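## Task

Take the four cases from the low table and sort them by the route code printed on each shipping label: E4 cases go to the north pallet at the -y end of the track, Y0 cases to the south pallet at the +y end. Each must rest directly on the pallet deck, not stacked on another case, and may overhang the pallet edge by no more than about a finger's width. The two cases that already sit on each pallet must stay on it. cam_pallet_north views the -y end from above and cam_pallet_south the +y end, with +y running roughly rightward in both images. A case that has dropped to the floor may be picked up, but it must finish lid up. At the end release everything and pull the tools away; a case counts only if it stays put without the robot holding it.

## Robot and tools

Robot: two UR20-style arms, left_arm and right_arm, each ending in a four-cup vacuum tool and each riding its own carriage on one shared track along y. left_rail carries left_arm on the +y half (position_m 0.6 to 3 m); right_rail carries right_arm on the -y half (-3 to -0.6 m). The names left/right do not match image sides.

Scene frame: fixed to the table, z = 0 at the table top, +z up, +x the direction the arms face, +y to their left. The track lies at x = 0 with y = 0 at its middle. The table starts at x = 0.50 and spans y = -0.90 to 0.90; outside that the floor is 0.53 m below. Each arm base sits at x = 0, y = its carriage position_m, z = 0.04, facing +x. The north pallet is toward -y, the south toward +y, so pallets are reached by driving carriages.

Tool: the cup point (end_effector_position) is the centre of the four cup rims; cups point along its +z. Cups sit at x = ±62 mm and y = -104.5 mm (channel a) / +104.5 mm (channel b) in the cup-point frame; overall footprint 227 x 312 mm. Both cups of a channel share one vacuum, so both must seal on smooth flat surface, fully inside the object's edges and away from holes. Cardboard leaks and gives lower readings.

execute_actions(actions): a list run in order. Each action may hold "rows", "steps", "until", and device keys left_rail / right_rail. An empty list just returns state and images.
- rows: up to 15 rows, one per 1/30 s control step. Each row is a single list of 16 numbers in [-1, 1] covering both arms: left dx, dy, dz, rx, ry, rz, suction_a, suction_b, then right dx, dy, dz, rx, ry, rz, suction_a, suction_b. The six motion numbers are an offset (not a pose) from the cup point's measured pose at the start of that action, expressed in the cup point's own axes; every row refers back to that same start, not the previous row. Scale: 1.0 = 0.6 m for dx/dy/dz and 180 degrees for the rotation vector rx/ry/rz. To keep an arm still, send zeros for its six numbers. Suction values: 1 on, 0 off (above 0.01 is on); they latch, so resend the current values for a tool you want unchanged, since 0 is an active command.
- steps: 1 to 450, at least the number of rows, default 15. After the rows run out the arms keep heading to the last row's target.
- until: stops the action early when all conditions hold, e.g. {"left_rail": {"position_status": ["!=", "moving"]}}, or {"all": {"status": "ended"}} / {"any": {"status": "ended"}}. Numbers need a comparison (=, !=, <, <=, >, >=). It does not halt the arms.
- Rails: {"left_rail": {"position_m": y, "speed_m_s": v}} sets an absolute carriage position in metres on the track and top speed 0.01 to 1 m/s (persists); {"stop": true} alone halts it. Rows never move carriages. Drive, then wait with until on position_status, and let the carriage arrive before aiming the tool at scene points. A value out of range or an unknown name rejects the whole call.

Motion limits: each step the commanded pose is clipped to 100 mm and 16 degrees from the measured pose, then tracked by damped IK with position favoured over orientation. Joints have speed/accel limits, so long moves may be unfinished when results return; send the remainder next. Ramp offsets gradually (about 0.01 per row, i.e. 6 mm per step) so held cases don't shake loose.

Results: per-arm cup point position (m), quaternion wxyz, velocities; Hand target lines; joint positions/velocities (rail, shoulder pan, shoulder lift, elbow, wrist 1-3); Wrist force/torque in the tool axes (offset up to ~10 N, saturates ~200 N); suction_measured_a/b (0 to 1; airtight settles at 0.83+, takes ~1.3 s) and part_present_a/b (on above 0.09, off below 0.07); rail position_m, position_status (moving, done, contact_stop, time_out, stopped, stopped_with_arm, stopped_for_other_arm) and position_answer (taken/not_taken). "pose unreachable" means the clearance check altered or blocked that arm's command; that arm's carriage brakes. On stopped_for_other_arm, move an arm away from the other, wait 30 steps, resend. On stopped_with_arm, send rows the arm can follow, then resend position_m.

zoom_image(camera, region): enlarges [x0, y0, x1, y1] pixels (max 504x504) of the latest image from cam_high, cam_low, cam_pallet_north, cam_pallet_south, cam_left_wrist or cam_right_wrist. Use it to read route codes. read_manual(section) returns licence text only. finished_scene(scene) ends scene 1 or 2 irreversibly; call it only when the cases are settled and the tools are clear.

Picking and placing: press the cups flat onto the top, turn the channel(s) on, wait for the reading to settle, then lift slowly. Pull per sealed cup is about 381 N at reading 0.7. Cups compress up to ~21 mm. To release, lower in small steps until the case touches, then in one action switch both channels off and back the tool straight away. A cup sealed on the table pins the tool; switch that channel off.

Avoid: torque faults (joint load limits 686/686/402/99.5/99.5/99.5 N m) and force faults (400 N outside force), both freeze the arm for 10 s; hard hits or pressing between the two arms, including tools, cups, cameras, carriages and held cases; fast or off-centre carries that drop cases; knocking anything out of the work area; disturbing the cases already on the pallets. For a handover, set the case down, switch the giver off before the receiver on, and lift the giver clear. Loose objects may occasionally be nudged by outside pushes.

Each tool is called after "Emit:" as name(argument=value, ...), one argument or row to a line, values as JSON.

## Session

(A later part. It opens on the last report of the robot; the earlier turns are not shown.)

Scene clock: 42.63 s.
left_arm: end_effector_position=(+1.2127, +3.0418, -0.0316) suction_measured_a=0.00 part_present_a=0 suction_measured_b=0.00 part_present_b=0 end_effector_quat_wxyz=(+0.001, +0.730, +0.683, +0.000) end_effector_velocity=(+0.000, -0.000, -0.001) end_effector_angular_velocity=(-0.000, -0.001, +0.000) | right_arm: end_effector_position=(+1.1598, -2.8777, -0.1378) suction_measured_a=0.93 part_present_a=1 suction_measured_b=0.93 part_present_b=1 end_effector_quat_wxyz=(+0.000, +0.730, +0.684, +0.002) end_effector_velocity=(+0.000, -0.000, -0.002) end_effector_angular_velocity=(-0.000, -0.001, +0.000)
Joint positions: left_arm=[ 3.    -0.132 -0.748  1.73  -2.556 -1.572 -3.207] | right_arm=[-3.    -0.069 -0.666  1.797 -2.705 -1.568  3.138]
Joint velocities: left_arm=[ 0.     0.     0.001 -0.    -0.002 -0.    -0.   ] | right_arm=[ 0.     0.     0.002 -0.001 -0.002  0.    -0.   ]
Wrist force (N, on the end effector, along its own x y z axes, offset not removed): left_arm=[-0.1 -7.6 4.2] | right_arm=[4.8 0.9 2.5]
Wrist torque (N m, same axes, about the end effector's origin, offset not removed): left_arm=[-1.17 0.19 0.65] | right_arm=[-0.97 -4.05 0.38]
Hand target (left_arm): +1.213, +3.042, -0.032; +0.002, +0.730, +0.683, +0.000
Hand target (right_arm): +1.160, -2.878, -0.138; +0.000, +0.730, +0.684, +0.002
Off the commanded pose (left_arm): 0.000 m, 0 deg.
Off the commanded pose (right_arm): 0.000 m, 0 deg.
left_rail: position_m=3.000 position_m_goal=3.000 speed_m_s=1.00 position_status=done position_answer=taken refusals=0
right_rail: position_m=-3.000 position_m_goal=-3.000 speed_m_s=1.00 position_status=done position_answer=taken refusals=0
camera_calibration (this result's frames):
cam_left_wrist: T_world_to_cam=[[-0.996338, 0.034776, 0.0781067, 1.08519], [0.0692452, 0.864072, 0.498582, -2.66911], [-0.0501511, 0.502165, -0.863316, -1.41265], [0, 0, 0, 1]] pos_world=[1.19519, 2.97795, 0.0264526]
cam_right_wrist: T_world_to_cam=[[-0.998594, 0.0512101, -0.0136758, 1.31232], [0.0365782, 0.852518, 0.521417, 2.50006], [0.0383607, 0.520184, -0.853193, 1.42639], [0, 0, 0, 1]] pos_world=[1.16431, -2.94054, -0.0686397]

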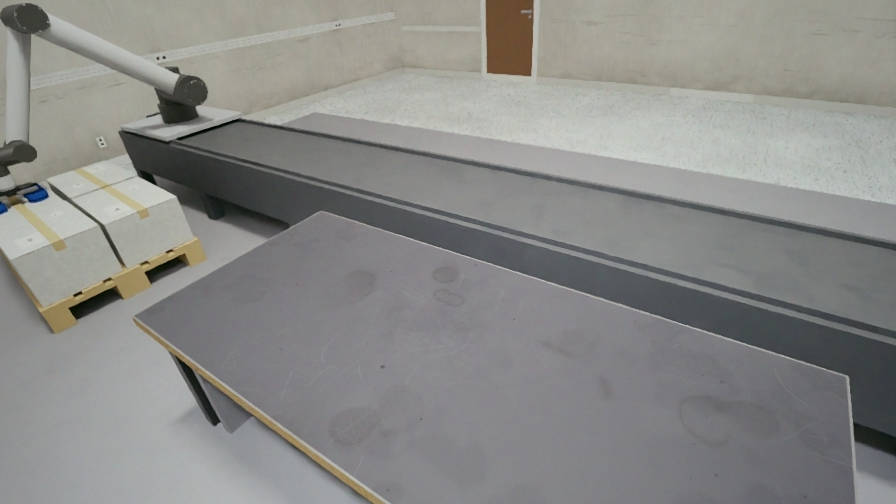

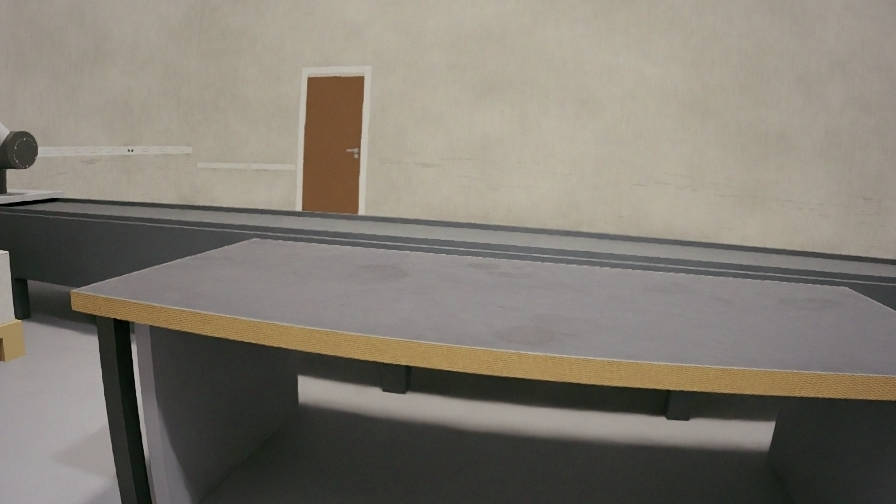

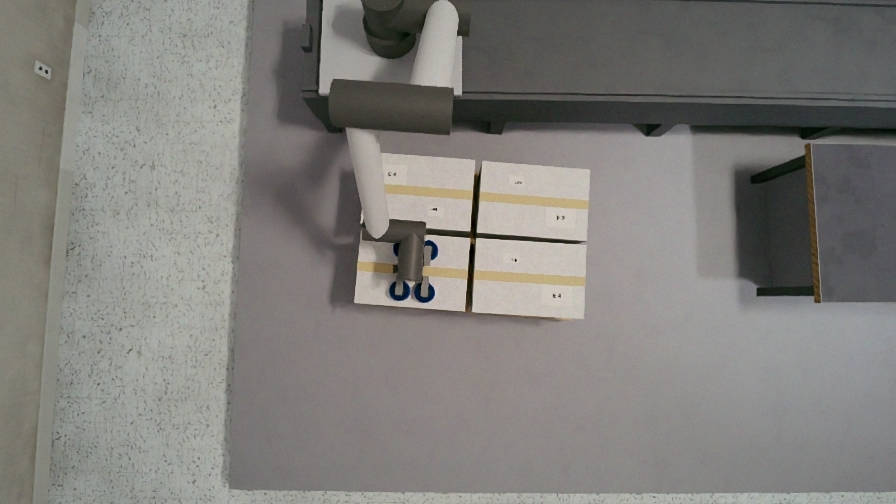

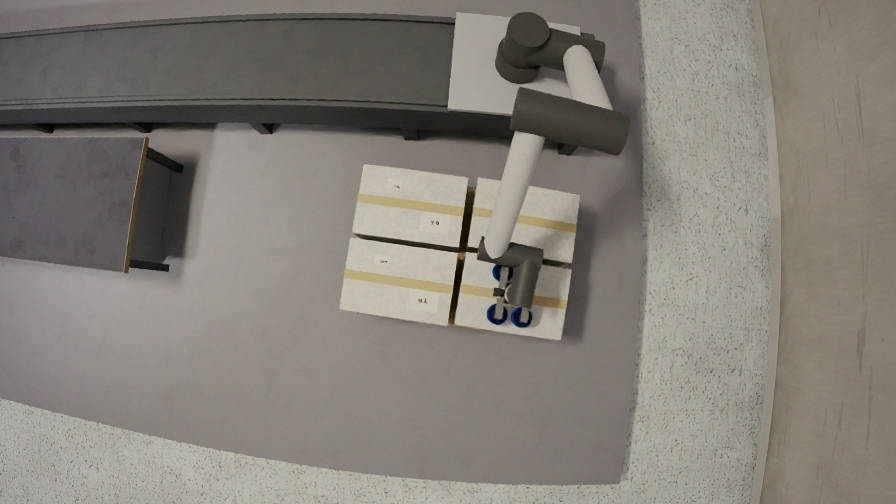

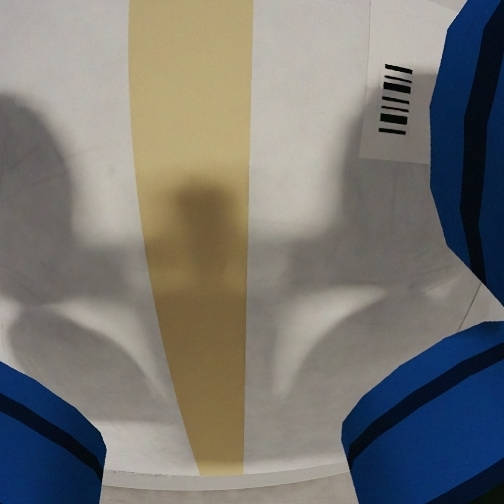

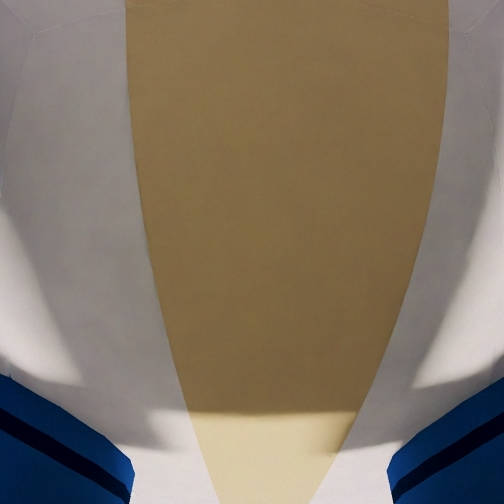

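Emit:
execute_actions(
  actions=[
    {"rows":[[0,0,0,0,0,0,0,0,0,0,0.004,0,0,0,1,1]],"steps":9},
  ],
)

Scene clock: 43.07 s.
left_arm: end_effector_position=(+1.2127, +3.0418, -0.0317) suction_measured_a=0.00 part_present_a=0 suction_measured_b=0.00 part_present_b=0 end_effector_quat_wxyz=(+0.001, +0.730, +0.683, +0.000) end_effector_velocity=(-0.000, -0.000, +0.000) end_effector_angular_velocity=(-0.000, +0.000, -0.000) | right_arm: end_effector_position=(+1.1598, -2.8777, -0.1401) suction_measured_a=0.93 part_present_a=1 suction_measured_b=0.93 part_present_b=1 end_effector_quat_wxyz=(+0.000, +0.730, +0.684, +0.002) end_effector_velocity=(+0.000, -0.000, -0.001) end_effector_angular_velocity=(-0.000, -0.000, +0.000)
Joint positions: left_arm=[ 3.    -0.132 -0.748  1.73  -2.556 -1.572 -3.207] | right_arm=[-3.    -0.069 -0.664  1.796 -2.707 -1.568  3.138]
Joint velocities: left_arm=[ 0. -0. -0.  0.  0. -0.  0.] | right_arm=[ 0.    -0.     0.002 -0.    -0.002  0.    -0.   ]
Wrist force (N, on the end effector, along its own x y z axes, offset not removed): left_arm=[0.4 -7.2 4.6] | right_arm=[-0.8 4.6 0.9]
Wrist torque (N m, same axes, about the end effector's origin, offset not removed): left_arm=[-1.08 0.16 0.58] | right_arm=[-0.39 -3.18 0.08]
Hand target (left_arm): +1.213, +3.042, -0.032; +0.001, +0.730, +0.683, +0.000
Hand target (right_arm): +1.160, -2.878, -0.140; +0.000, +0.730, +0.684, +0.002
Off the commanded pose (left_arm): 0.000 m, 0 deg.
Off the commanded pose (right_arm): 0.000 m, 0 deg.
left_rail: position_m=3.000 position_m_goal=3.000 speed_m_s=1.00 position_status=done position_answer=taken refusals=0
right_rail: position_m=-3.000 position_m_goal=-3.000 speed_m_s=1.00 position_status=done position_answer=taken refusals=0
camera_calibration (this result's frames):
cam_left_wrist: T_world_to_cam=[[-0.99634, 0.0347992, 0.0780778, 1.08513], [0.0692507, 0.864072, 0.498581, -2.66907], [-0.0501146, 0.502163, -0.86332, -1.41276], [0, 0, 0, 1]] pos_world=[1.19519, 2.97795, 0.0263636]
cam_right_wrist: T_world_to_cam=[[-0.998595, 0.0512103, -0.0136573, 1.31228], [0.0365879, 0.852517, 0.521417, 2.50124], [0.038345, 0.520185, -0.853193, 1.42446], [0, 0, 0, 1]] pos_world=[1.1643, -2.94054, -0.0709232]

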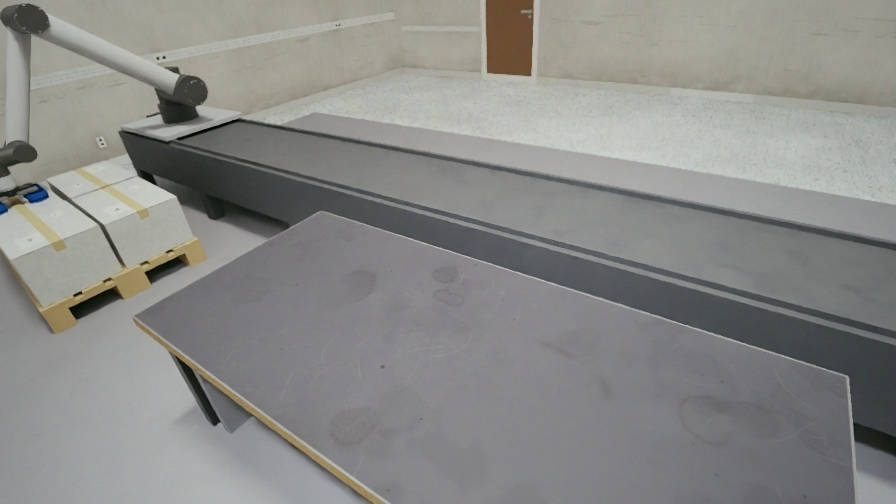

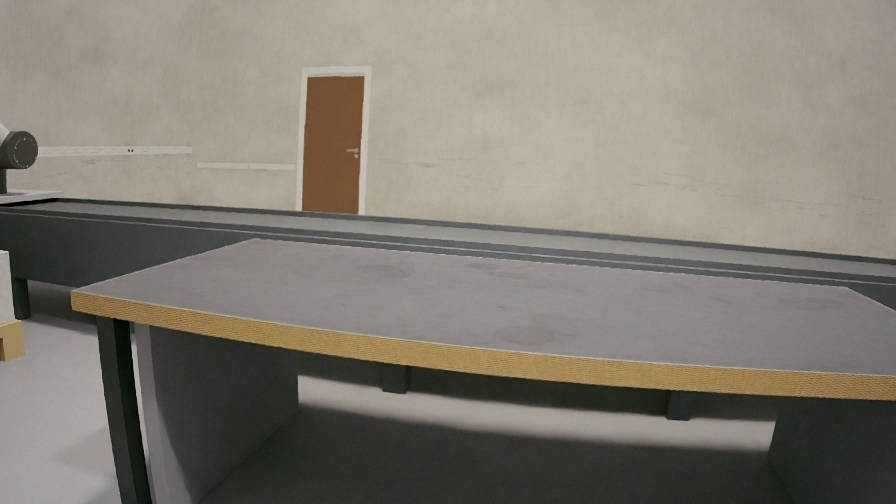

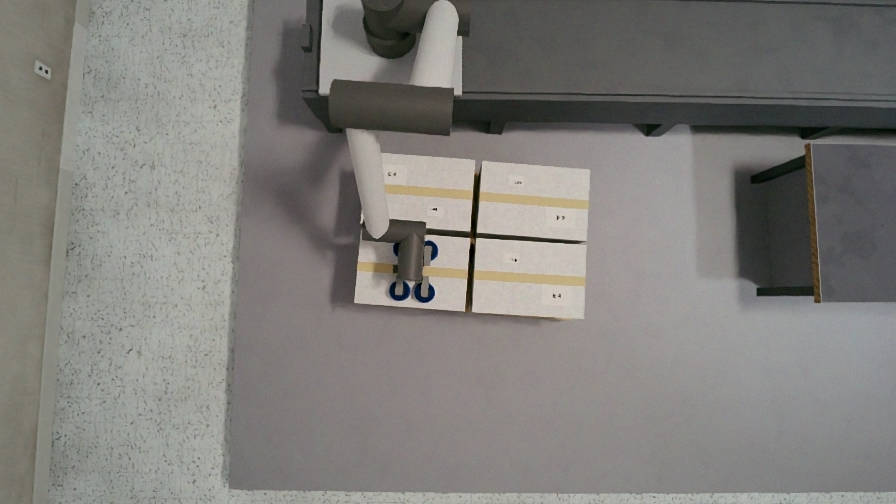

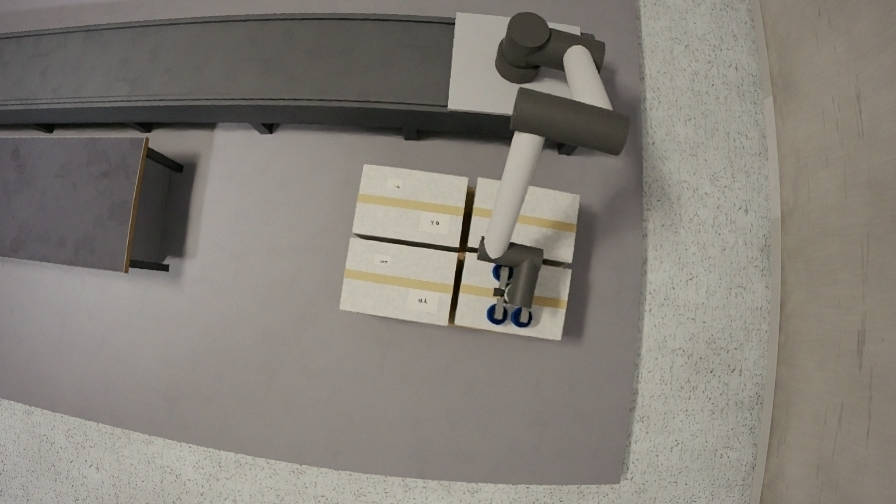

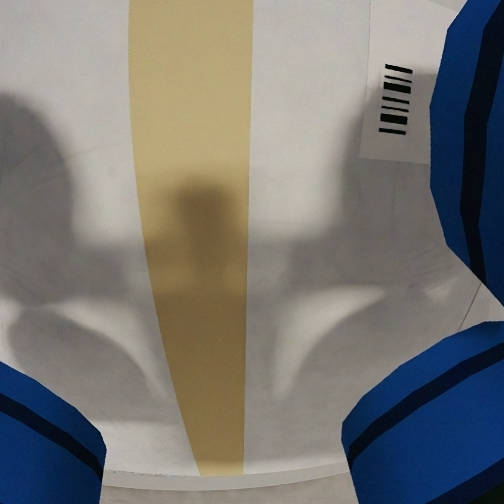

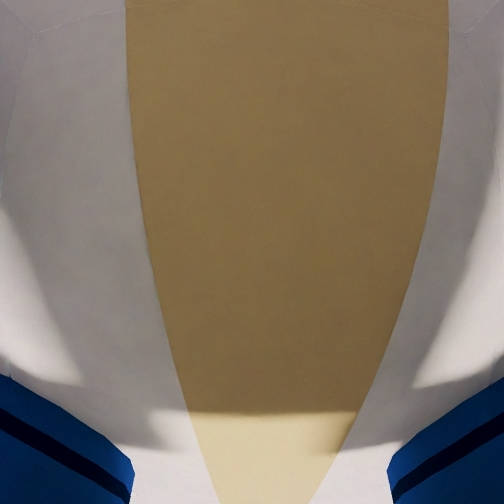

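Emit:
execute_actions(
  actions=[
    {"rows":[[0,0,0,0,0,0,0,0,0,0,0.004,0,0,0,1,1]],"steps":9},
  ],
)

Scene clock: 43.53 s.
left_arm: end_effector_position=(+1.2127, +3.0418, -0.0317) suction_measured_a=0.00 part_present_a=0 suction_measured_b=0.00 part_present_b=0 end_effector_quat_wxyz=(+0.001, +0.730, +0.683, +0.000) end_effector_velocity=(-0.000, -0.000, -0.000) end_effector_angular_velocity=(+0.000, +0.000, -0.000) | right_arm: end_effector_position=(+1.1600, -2.8778, -0.1417) suction_measured_a=0.93 part_present_a=1 suction_measured_b=0.93 part_present_b=1 end_effector_quat_wxyz=(+0.000, +0.730, +0.684, +0.002) end_effector_velocity=(-0.000, +0.000, -0.002) end_effector_angular_velocity=(+0.000, +0.000, +0.000)
Joint positions: left_arm=[ 3.    -0.132 -0.748  1.73  -2.556 -1.572 -3.207] | right_arm=[-3.    -0.069 -0.662  1.796 -2.709 -1.568  3.138]
Joint velocities: left_arm=[ 0. -0.  0. -0.  0. -0.  0.] | right_arm=[ 0.    -0.     0.002 -0.    -0.001  0.    -0.   ]
Wrist force (N, on the end effector, along its own x y z axes, offset not removed): left_arm=[1.1 -6.7 4.3] | right_arm=[3.7 -108.2 -200.0]
Wrist torque (N m, same axes, about the end effector's origin, offset not removed): left_arm=[-1.03 0.02 0.58] | right_arm=[4.03 -13.36 3.81]
Hand target (left_arm): +1.213, +3.042, -0.032; +0.001, +0.730, +0.683, +0.000
Hand target (right_arm): +1.160, -2.878, -0.142; +0.000, +0.730, +0.684, +0.002
Off the commanded pose (left_arm): 0.000 m, 0 deg.
Off the commanded pose (right_arm): 0.001 m, 0 deg.
left_rail: position_m=3.000 position_m_goal=3.000 speed_m_s=1.00 position_status=done position_answer=taken refusals=0
right_rail: position_m=-3.000 position_m_goal=-3.000 speed_m_s=1.00 position_status=done position_answer=taken refusals=0
camera_calibration (this result's frames):
cam_left_wrist: T_world_to_cam=[[-0.99634, 0.0347994, 0.078076, 1.08513], [0.0692499, 0.864072, 0.498581, -2.66908], [-0.0501129, 0.502163, -0.86332, -1.41276], [0, 0, 0, 1]] pos_world=[1.19519, 2.97795, 0.0263659]
cam_right_wrist: T_world_to_cam=[[-0.998588, 0.0511982, -0.0141589, 1.31236], [0.0363244, 0.852634, 0.521244, 2.50276], [0.0387591, 0.519993, -0.85329, 1.42202], [0, 0, 0, 1]] pos_world=[1.16448, -2.94057, -0.0725635]

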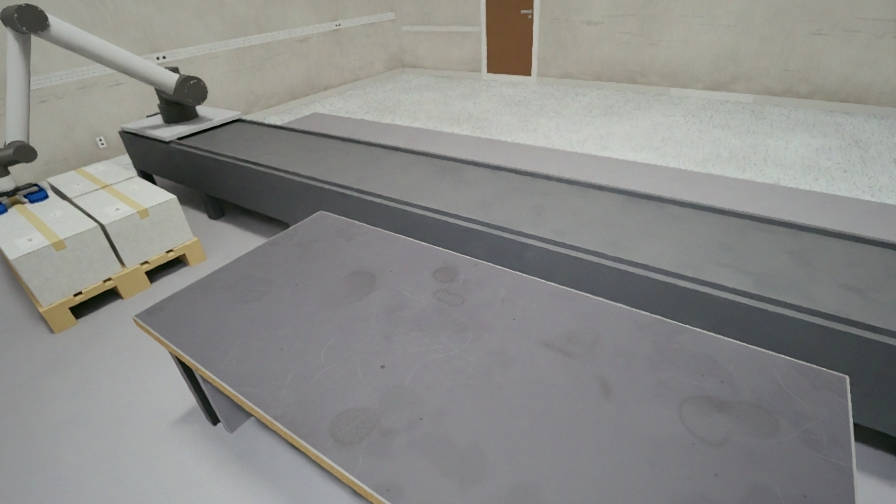

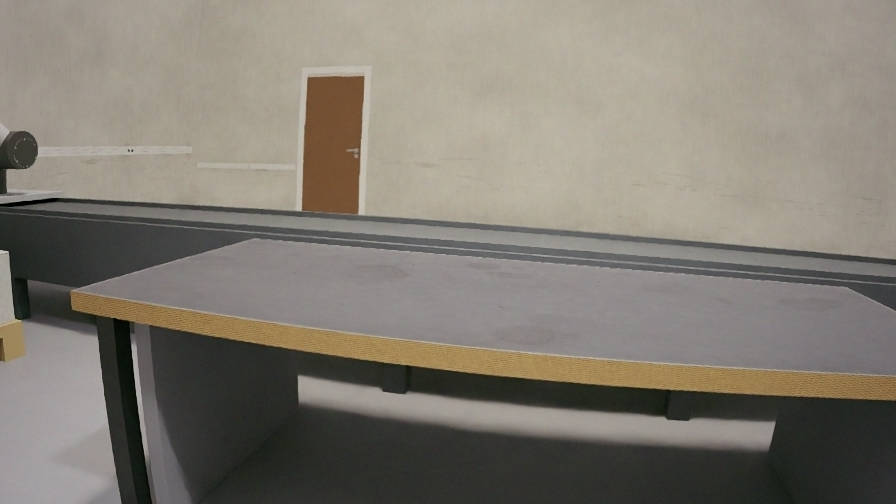

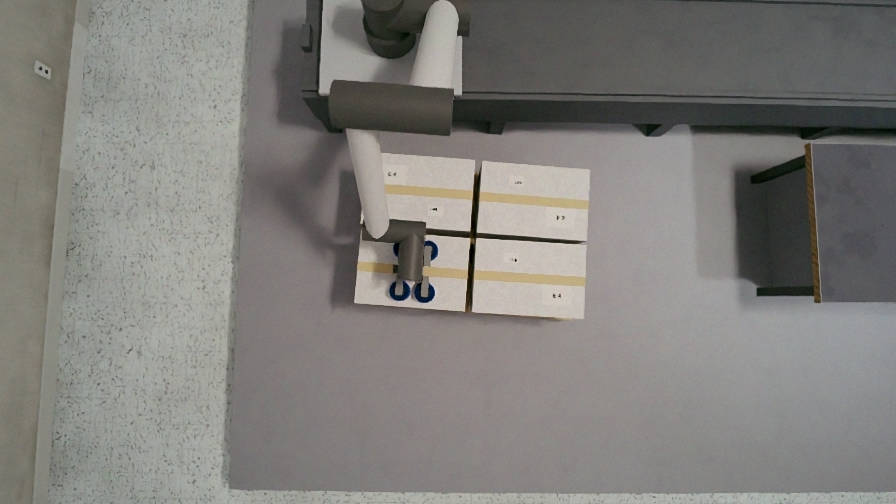

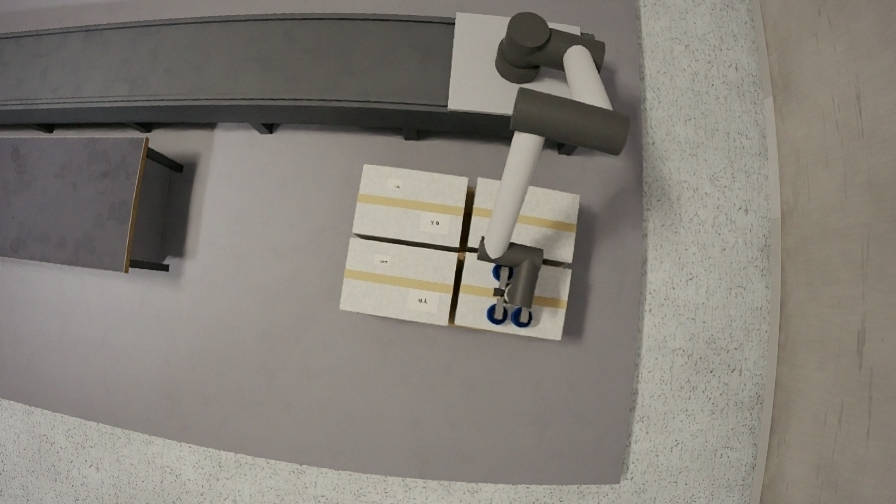

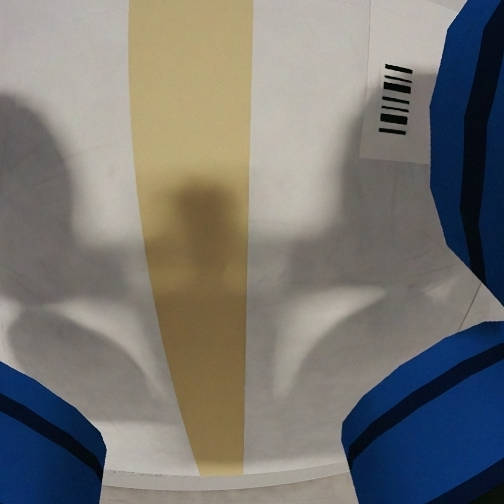

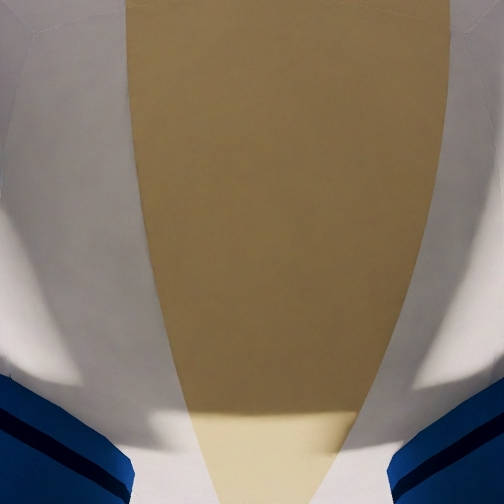

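Emit:
execute_actions(
  actions=[
    {"rows":[[0,0,-0.1,0,0,0,0,0,0,0,-0.003,0,0,0,1,1],[0,0,-0.2,0,0,0,0,0,0,0,-0.006,0,0,0,1,1],[0,0,-0.3,0,0,0,0,0,0,0,-0.05,0,0,0,0,0],[0,0,-0.4,0,0,0,0,0,0,0,-0.1,0,0,0,0,0],[0,0,-0.5,0,0,0,0,0,0,0,-0.15,0,0,0,0,0],[0,0,-0.5,0,0,0,0,0,0,0,-0.6,0,0,0,0,0]],"steps":40},
  ],
)

Scene clock: 45.33 s.
left_arm: end_effector_position=(+1.2119, +3.0424, +0.2680) suction_measured_a=0.00 part_present_a=0 suction_measured_b=0.00 part_present_b=0 end_effector_quat_wxyz=(+0.001, +0.730, +0.683, +0.000) end_effector_velocity=(+0.000, -0.000, +0.000) end_effector_angular_velocity=(-0.000, -0.000, -0.000) | right_arm: end_effector_position=(+1.1589, -2.8783, +0.2184) suction_measured_a=0.00 part_present_a=0 suction_measured_b=0.00 part_present_b=0 end_effector_quat_wxyz=(+0.000, +0.730, +0.684, +0.002) end_effector_velocity=(+0.000, -0.000, +0.001) end_effector_angular_velocity=(-0.000, -0.000, -0.000)
Joint positions: left_arm=[ 3.    -0.131 -1.006  1.669 -2.236 -1.572 -3.207] | right_arm=[-3.    -0.07  -1.011  1.768 -2.332 -1.568  3.138]
Joint velocities: left_arm=[ 0. -0. -0. -0.  0. -0. -0.] | right_arm=[ 0. -0. -0. -0.  0. -0. -0.]
Wrist force (N, on the end effector, along its own x y z axes, offset not removed): left_arm=[-2.0 -6.8 4.7] | right_arm=[0.3 -0.2 -7.7]
Wrist torque (N m, same axes, about the end effector's origin, offset not removed): left_arm=[-1.09 0.41 0.61] | right_arm=[-0.22 -0.73 0.40]
Hand target (left_arm): +1.212, +3.042, +0.268; +0.001, +0.730, +0.683, +0.000
Hand target (right_arm): +1.159, -2.878, +0.218; +0.000, +0.730, +0.684, +0.002
Off the commanded pose (left_arm): 0.000 m, 0 deg.
Off the commanded pose (right_arm): 0.001 m, 0 deg.
left_rail: position_m=3.000 position_m_goal=3.000 speed_m_s=1.00 position_status=done position_answer=taken refusals=0
right_rail: position_m=-3.000 position_m_goal=-3.000 speed_m_s=1.00 position_status=done position_answer=taken refusals=0
camera_calibration (this result's frames):
cam_left_wrist: T_world_to_cam=[[-0.996338, 0.034769, 0.078112, 1.06098], [0.0692465, 0.864025, 0.498664, -2.81883], [-0.0501527, 0.502247, -0.863269, -1.15459], [0, 0, 0, 1]] pos_world=[1.19438, 2.97854, 0.326053]
cam_right_wrist: T_world_to_cam=[[-0.99859, 0.0511905, -0.0140887, 1.31641], [0.0363543, 0.852633, 0.521245, 2.31554], [0.0386953, 0.519997, -0.853291, 1.72968], [0, 0, 0, 1]] pos_world=[1.16344, -2.94112, 0.287505]

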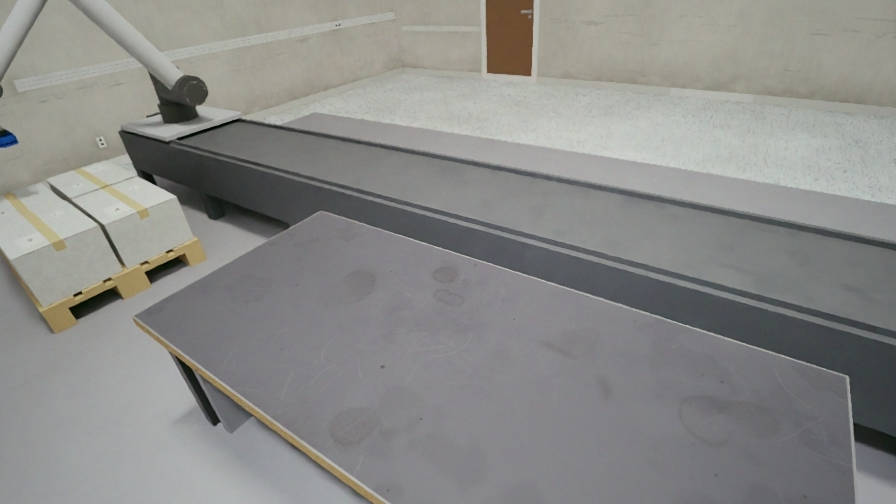

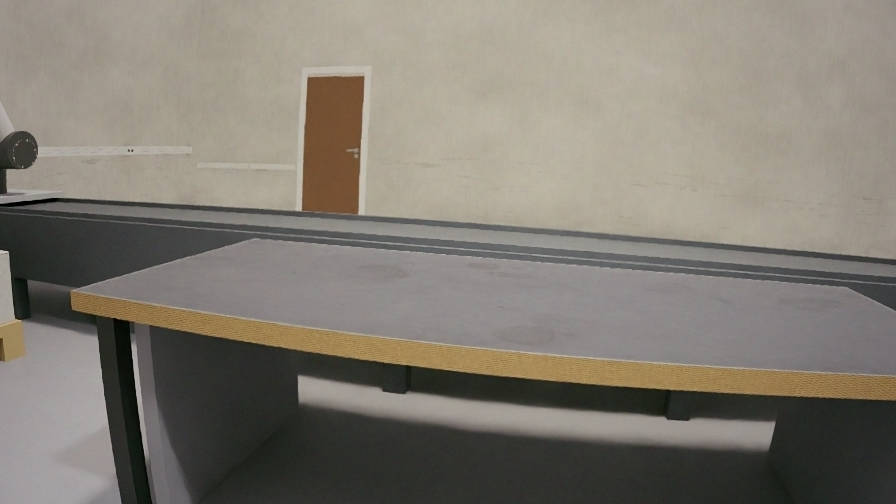

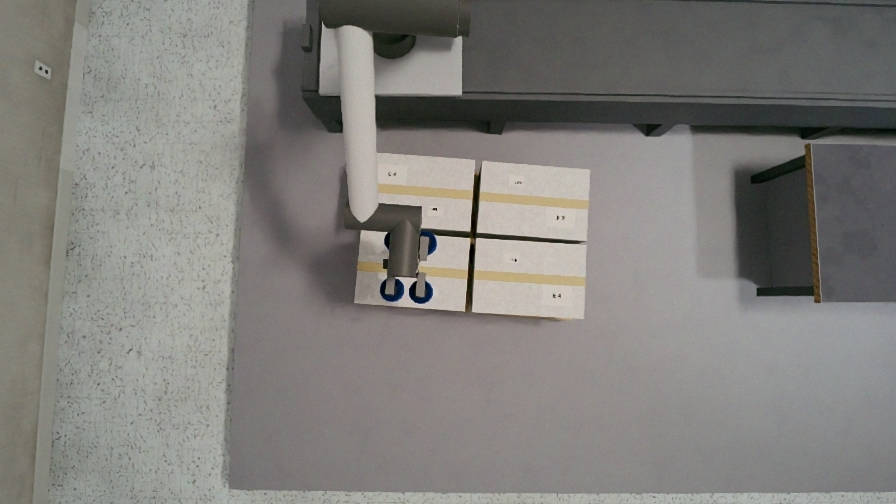

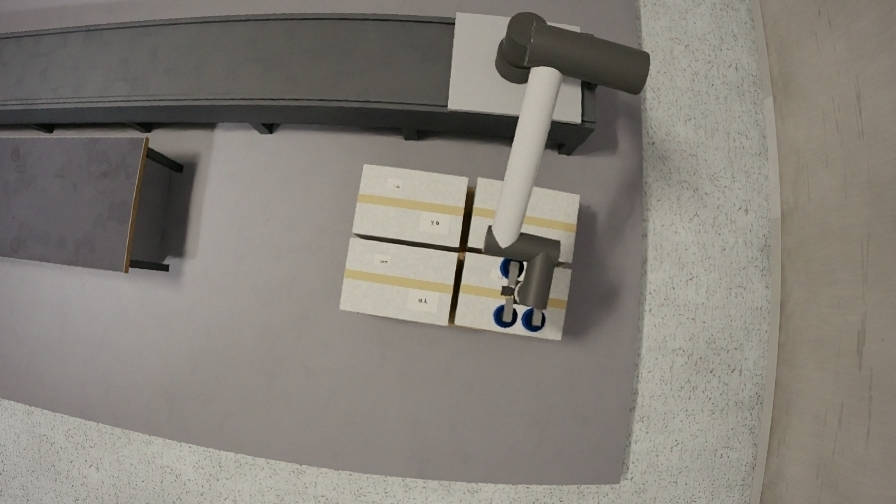

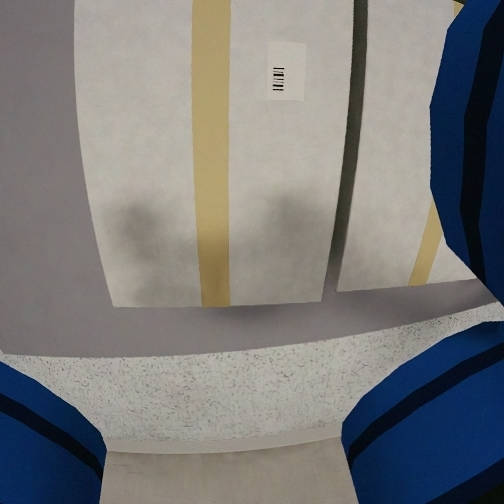

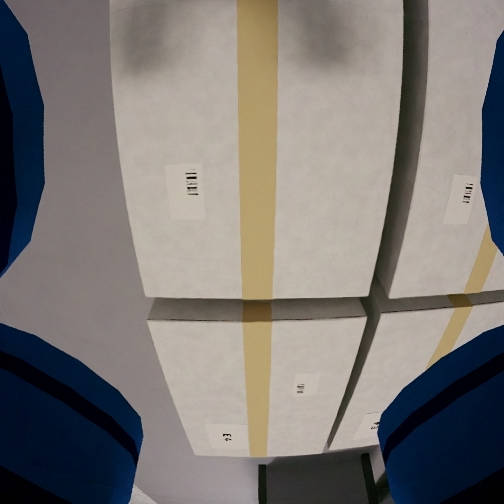

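Emit:
finished_scene(
  scene=2,
)

The scene is finished: the task was done.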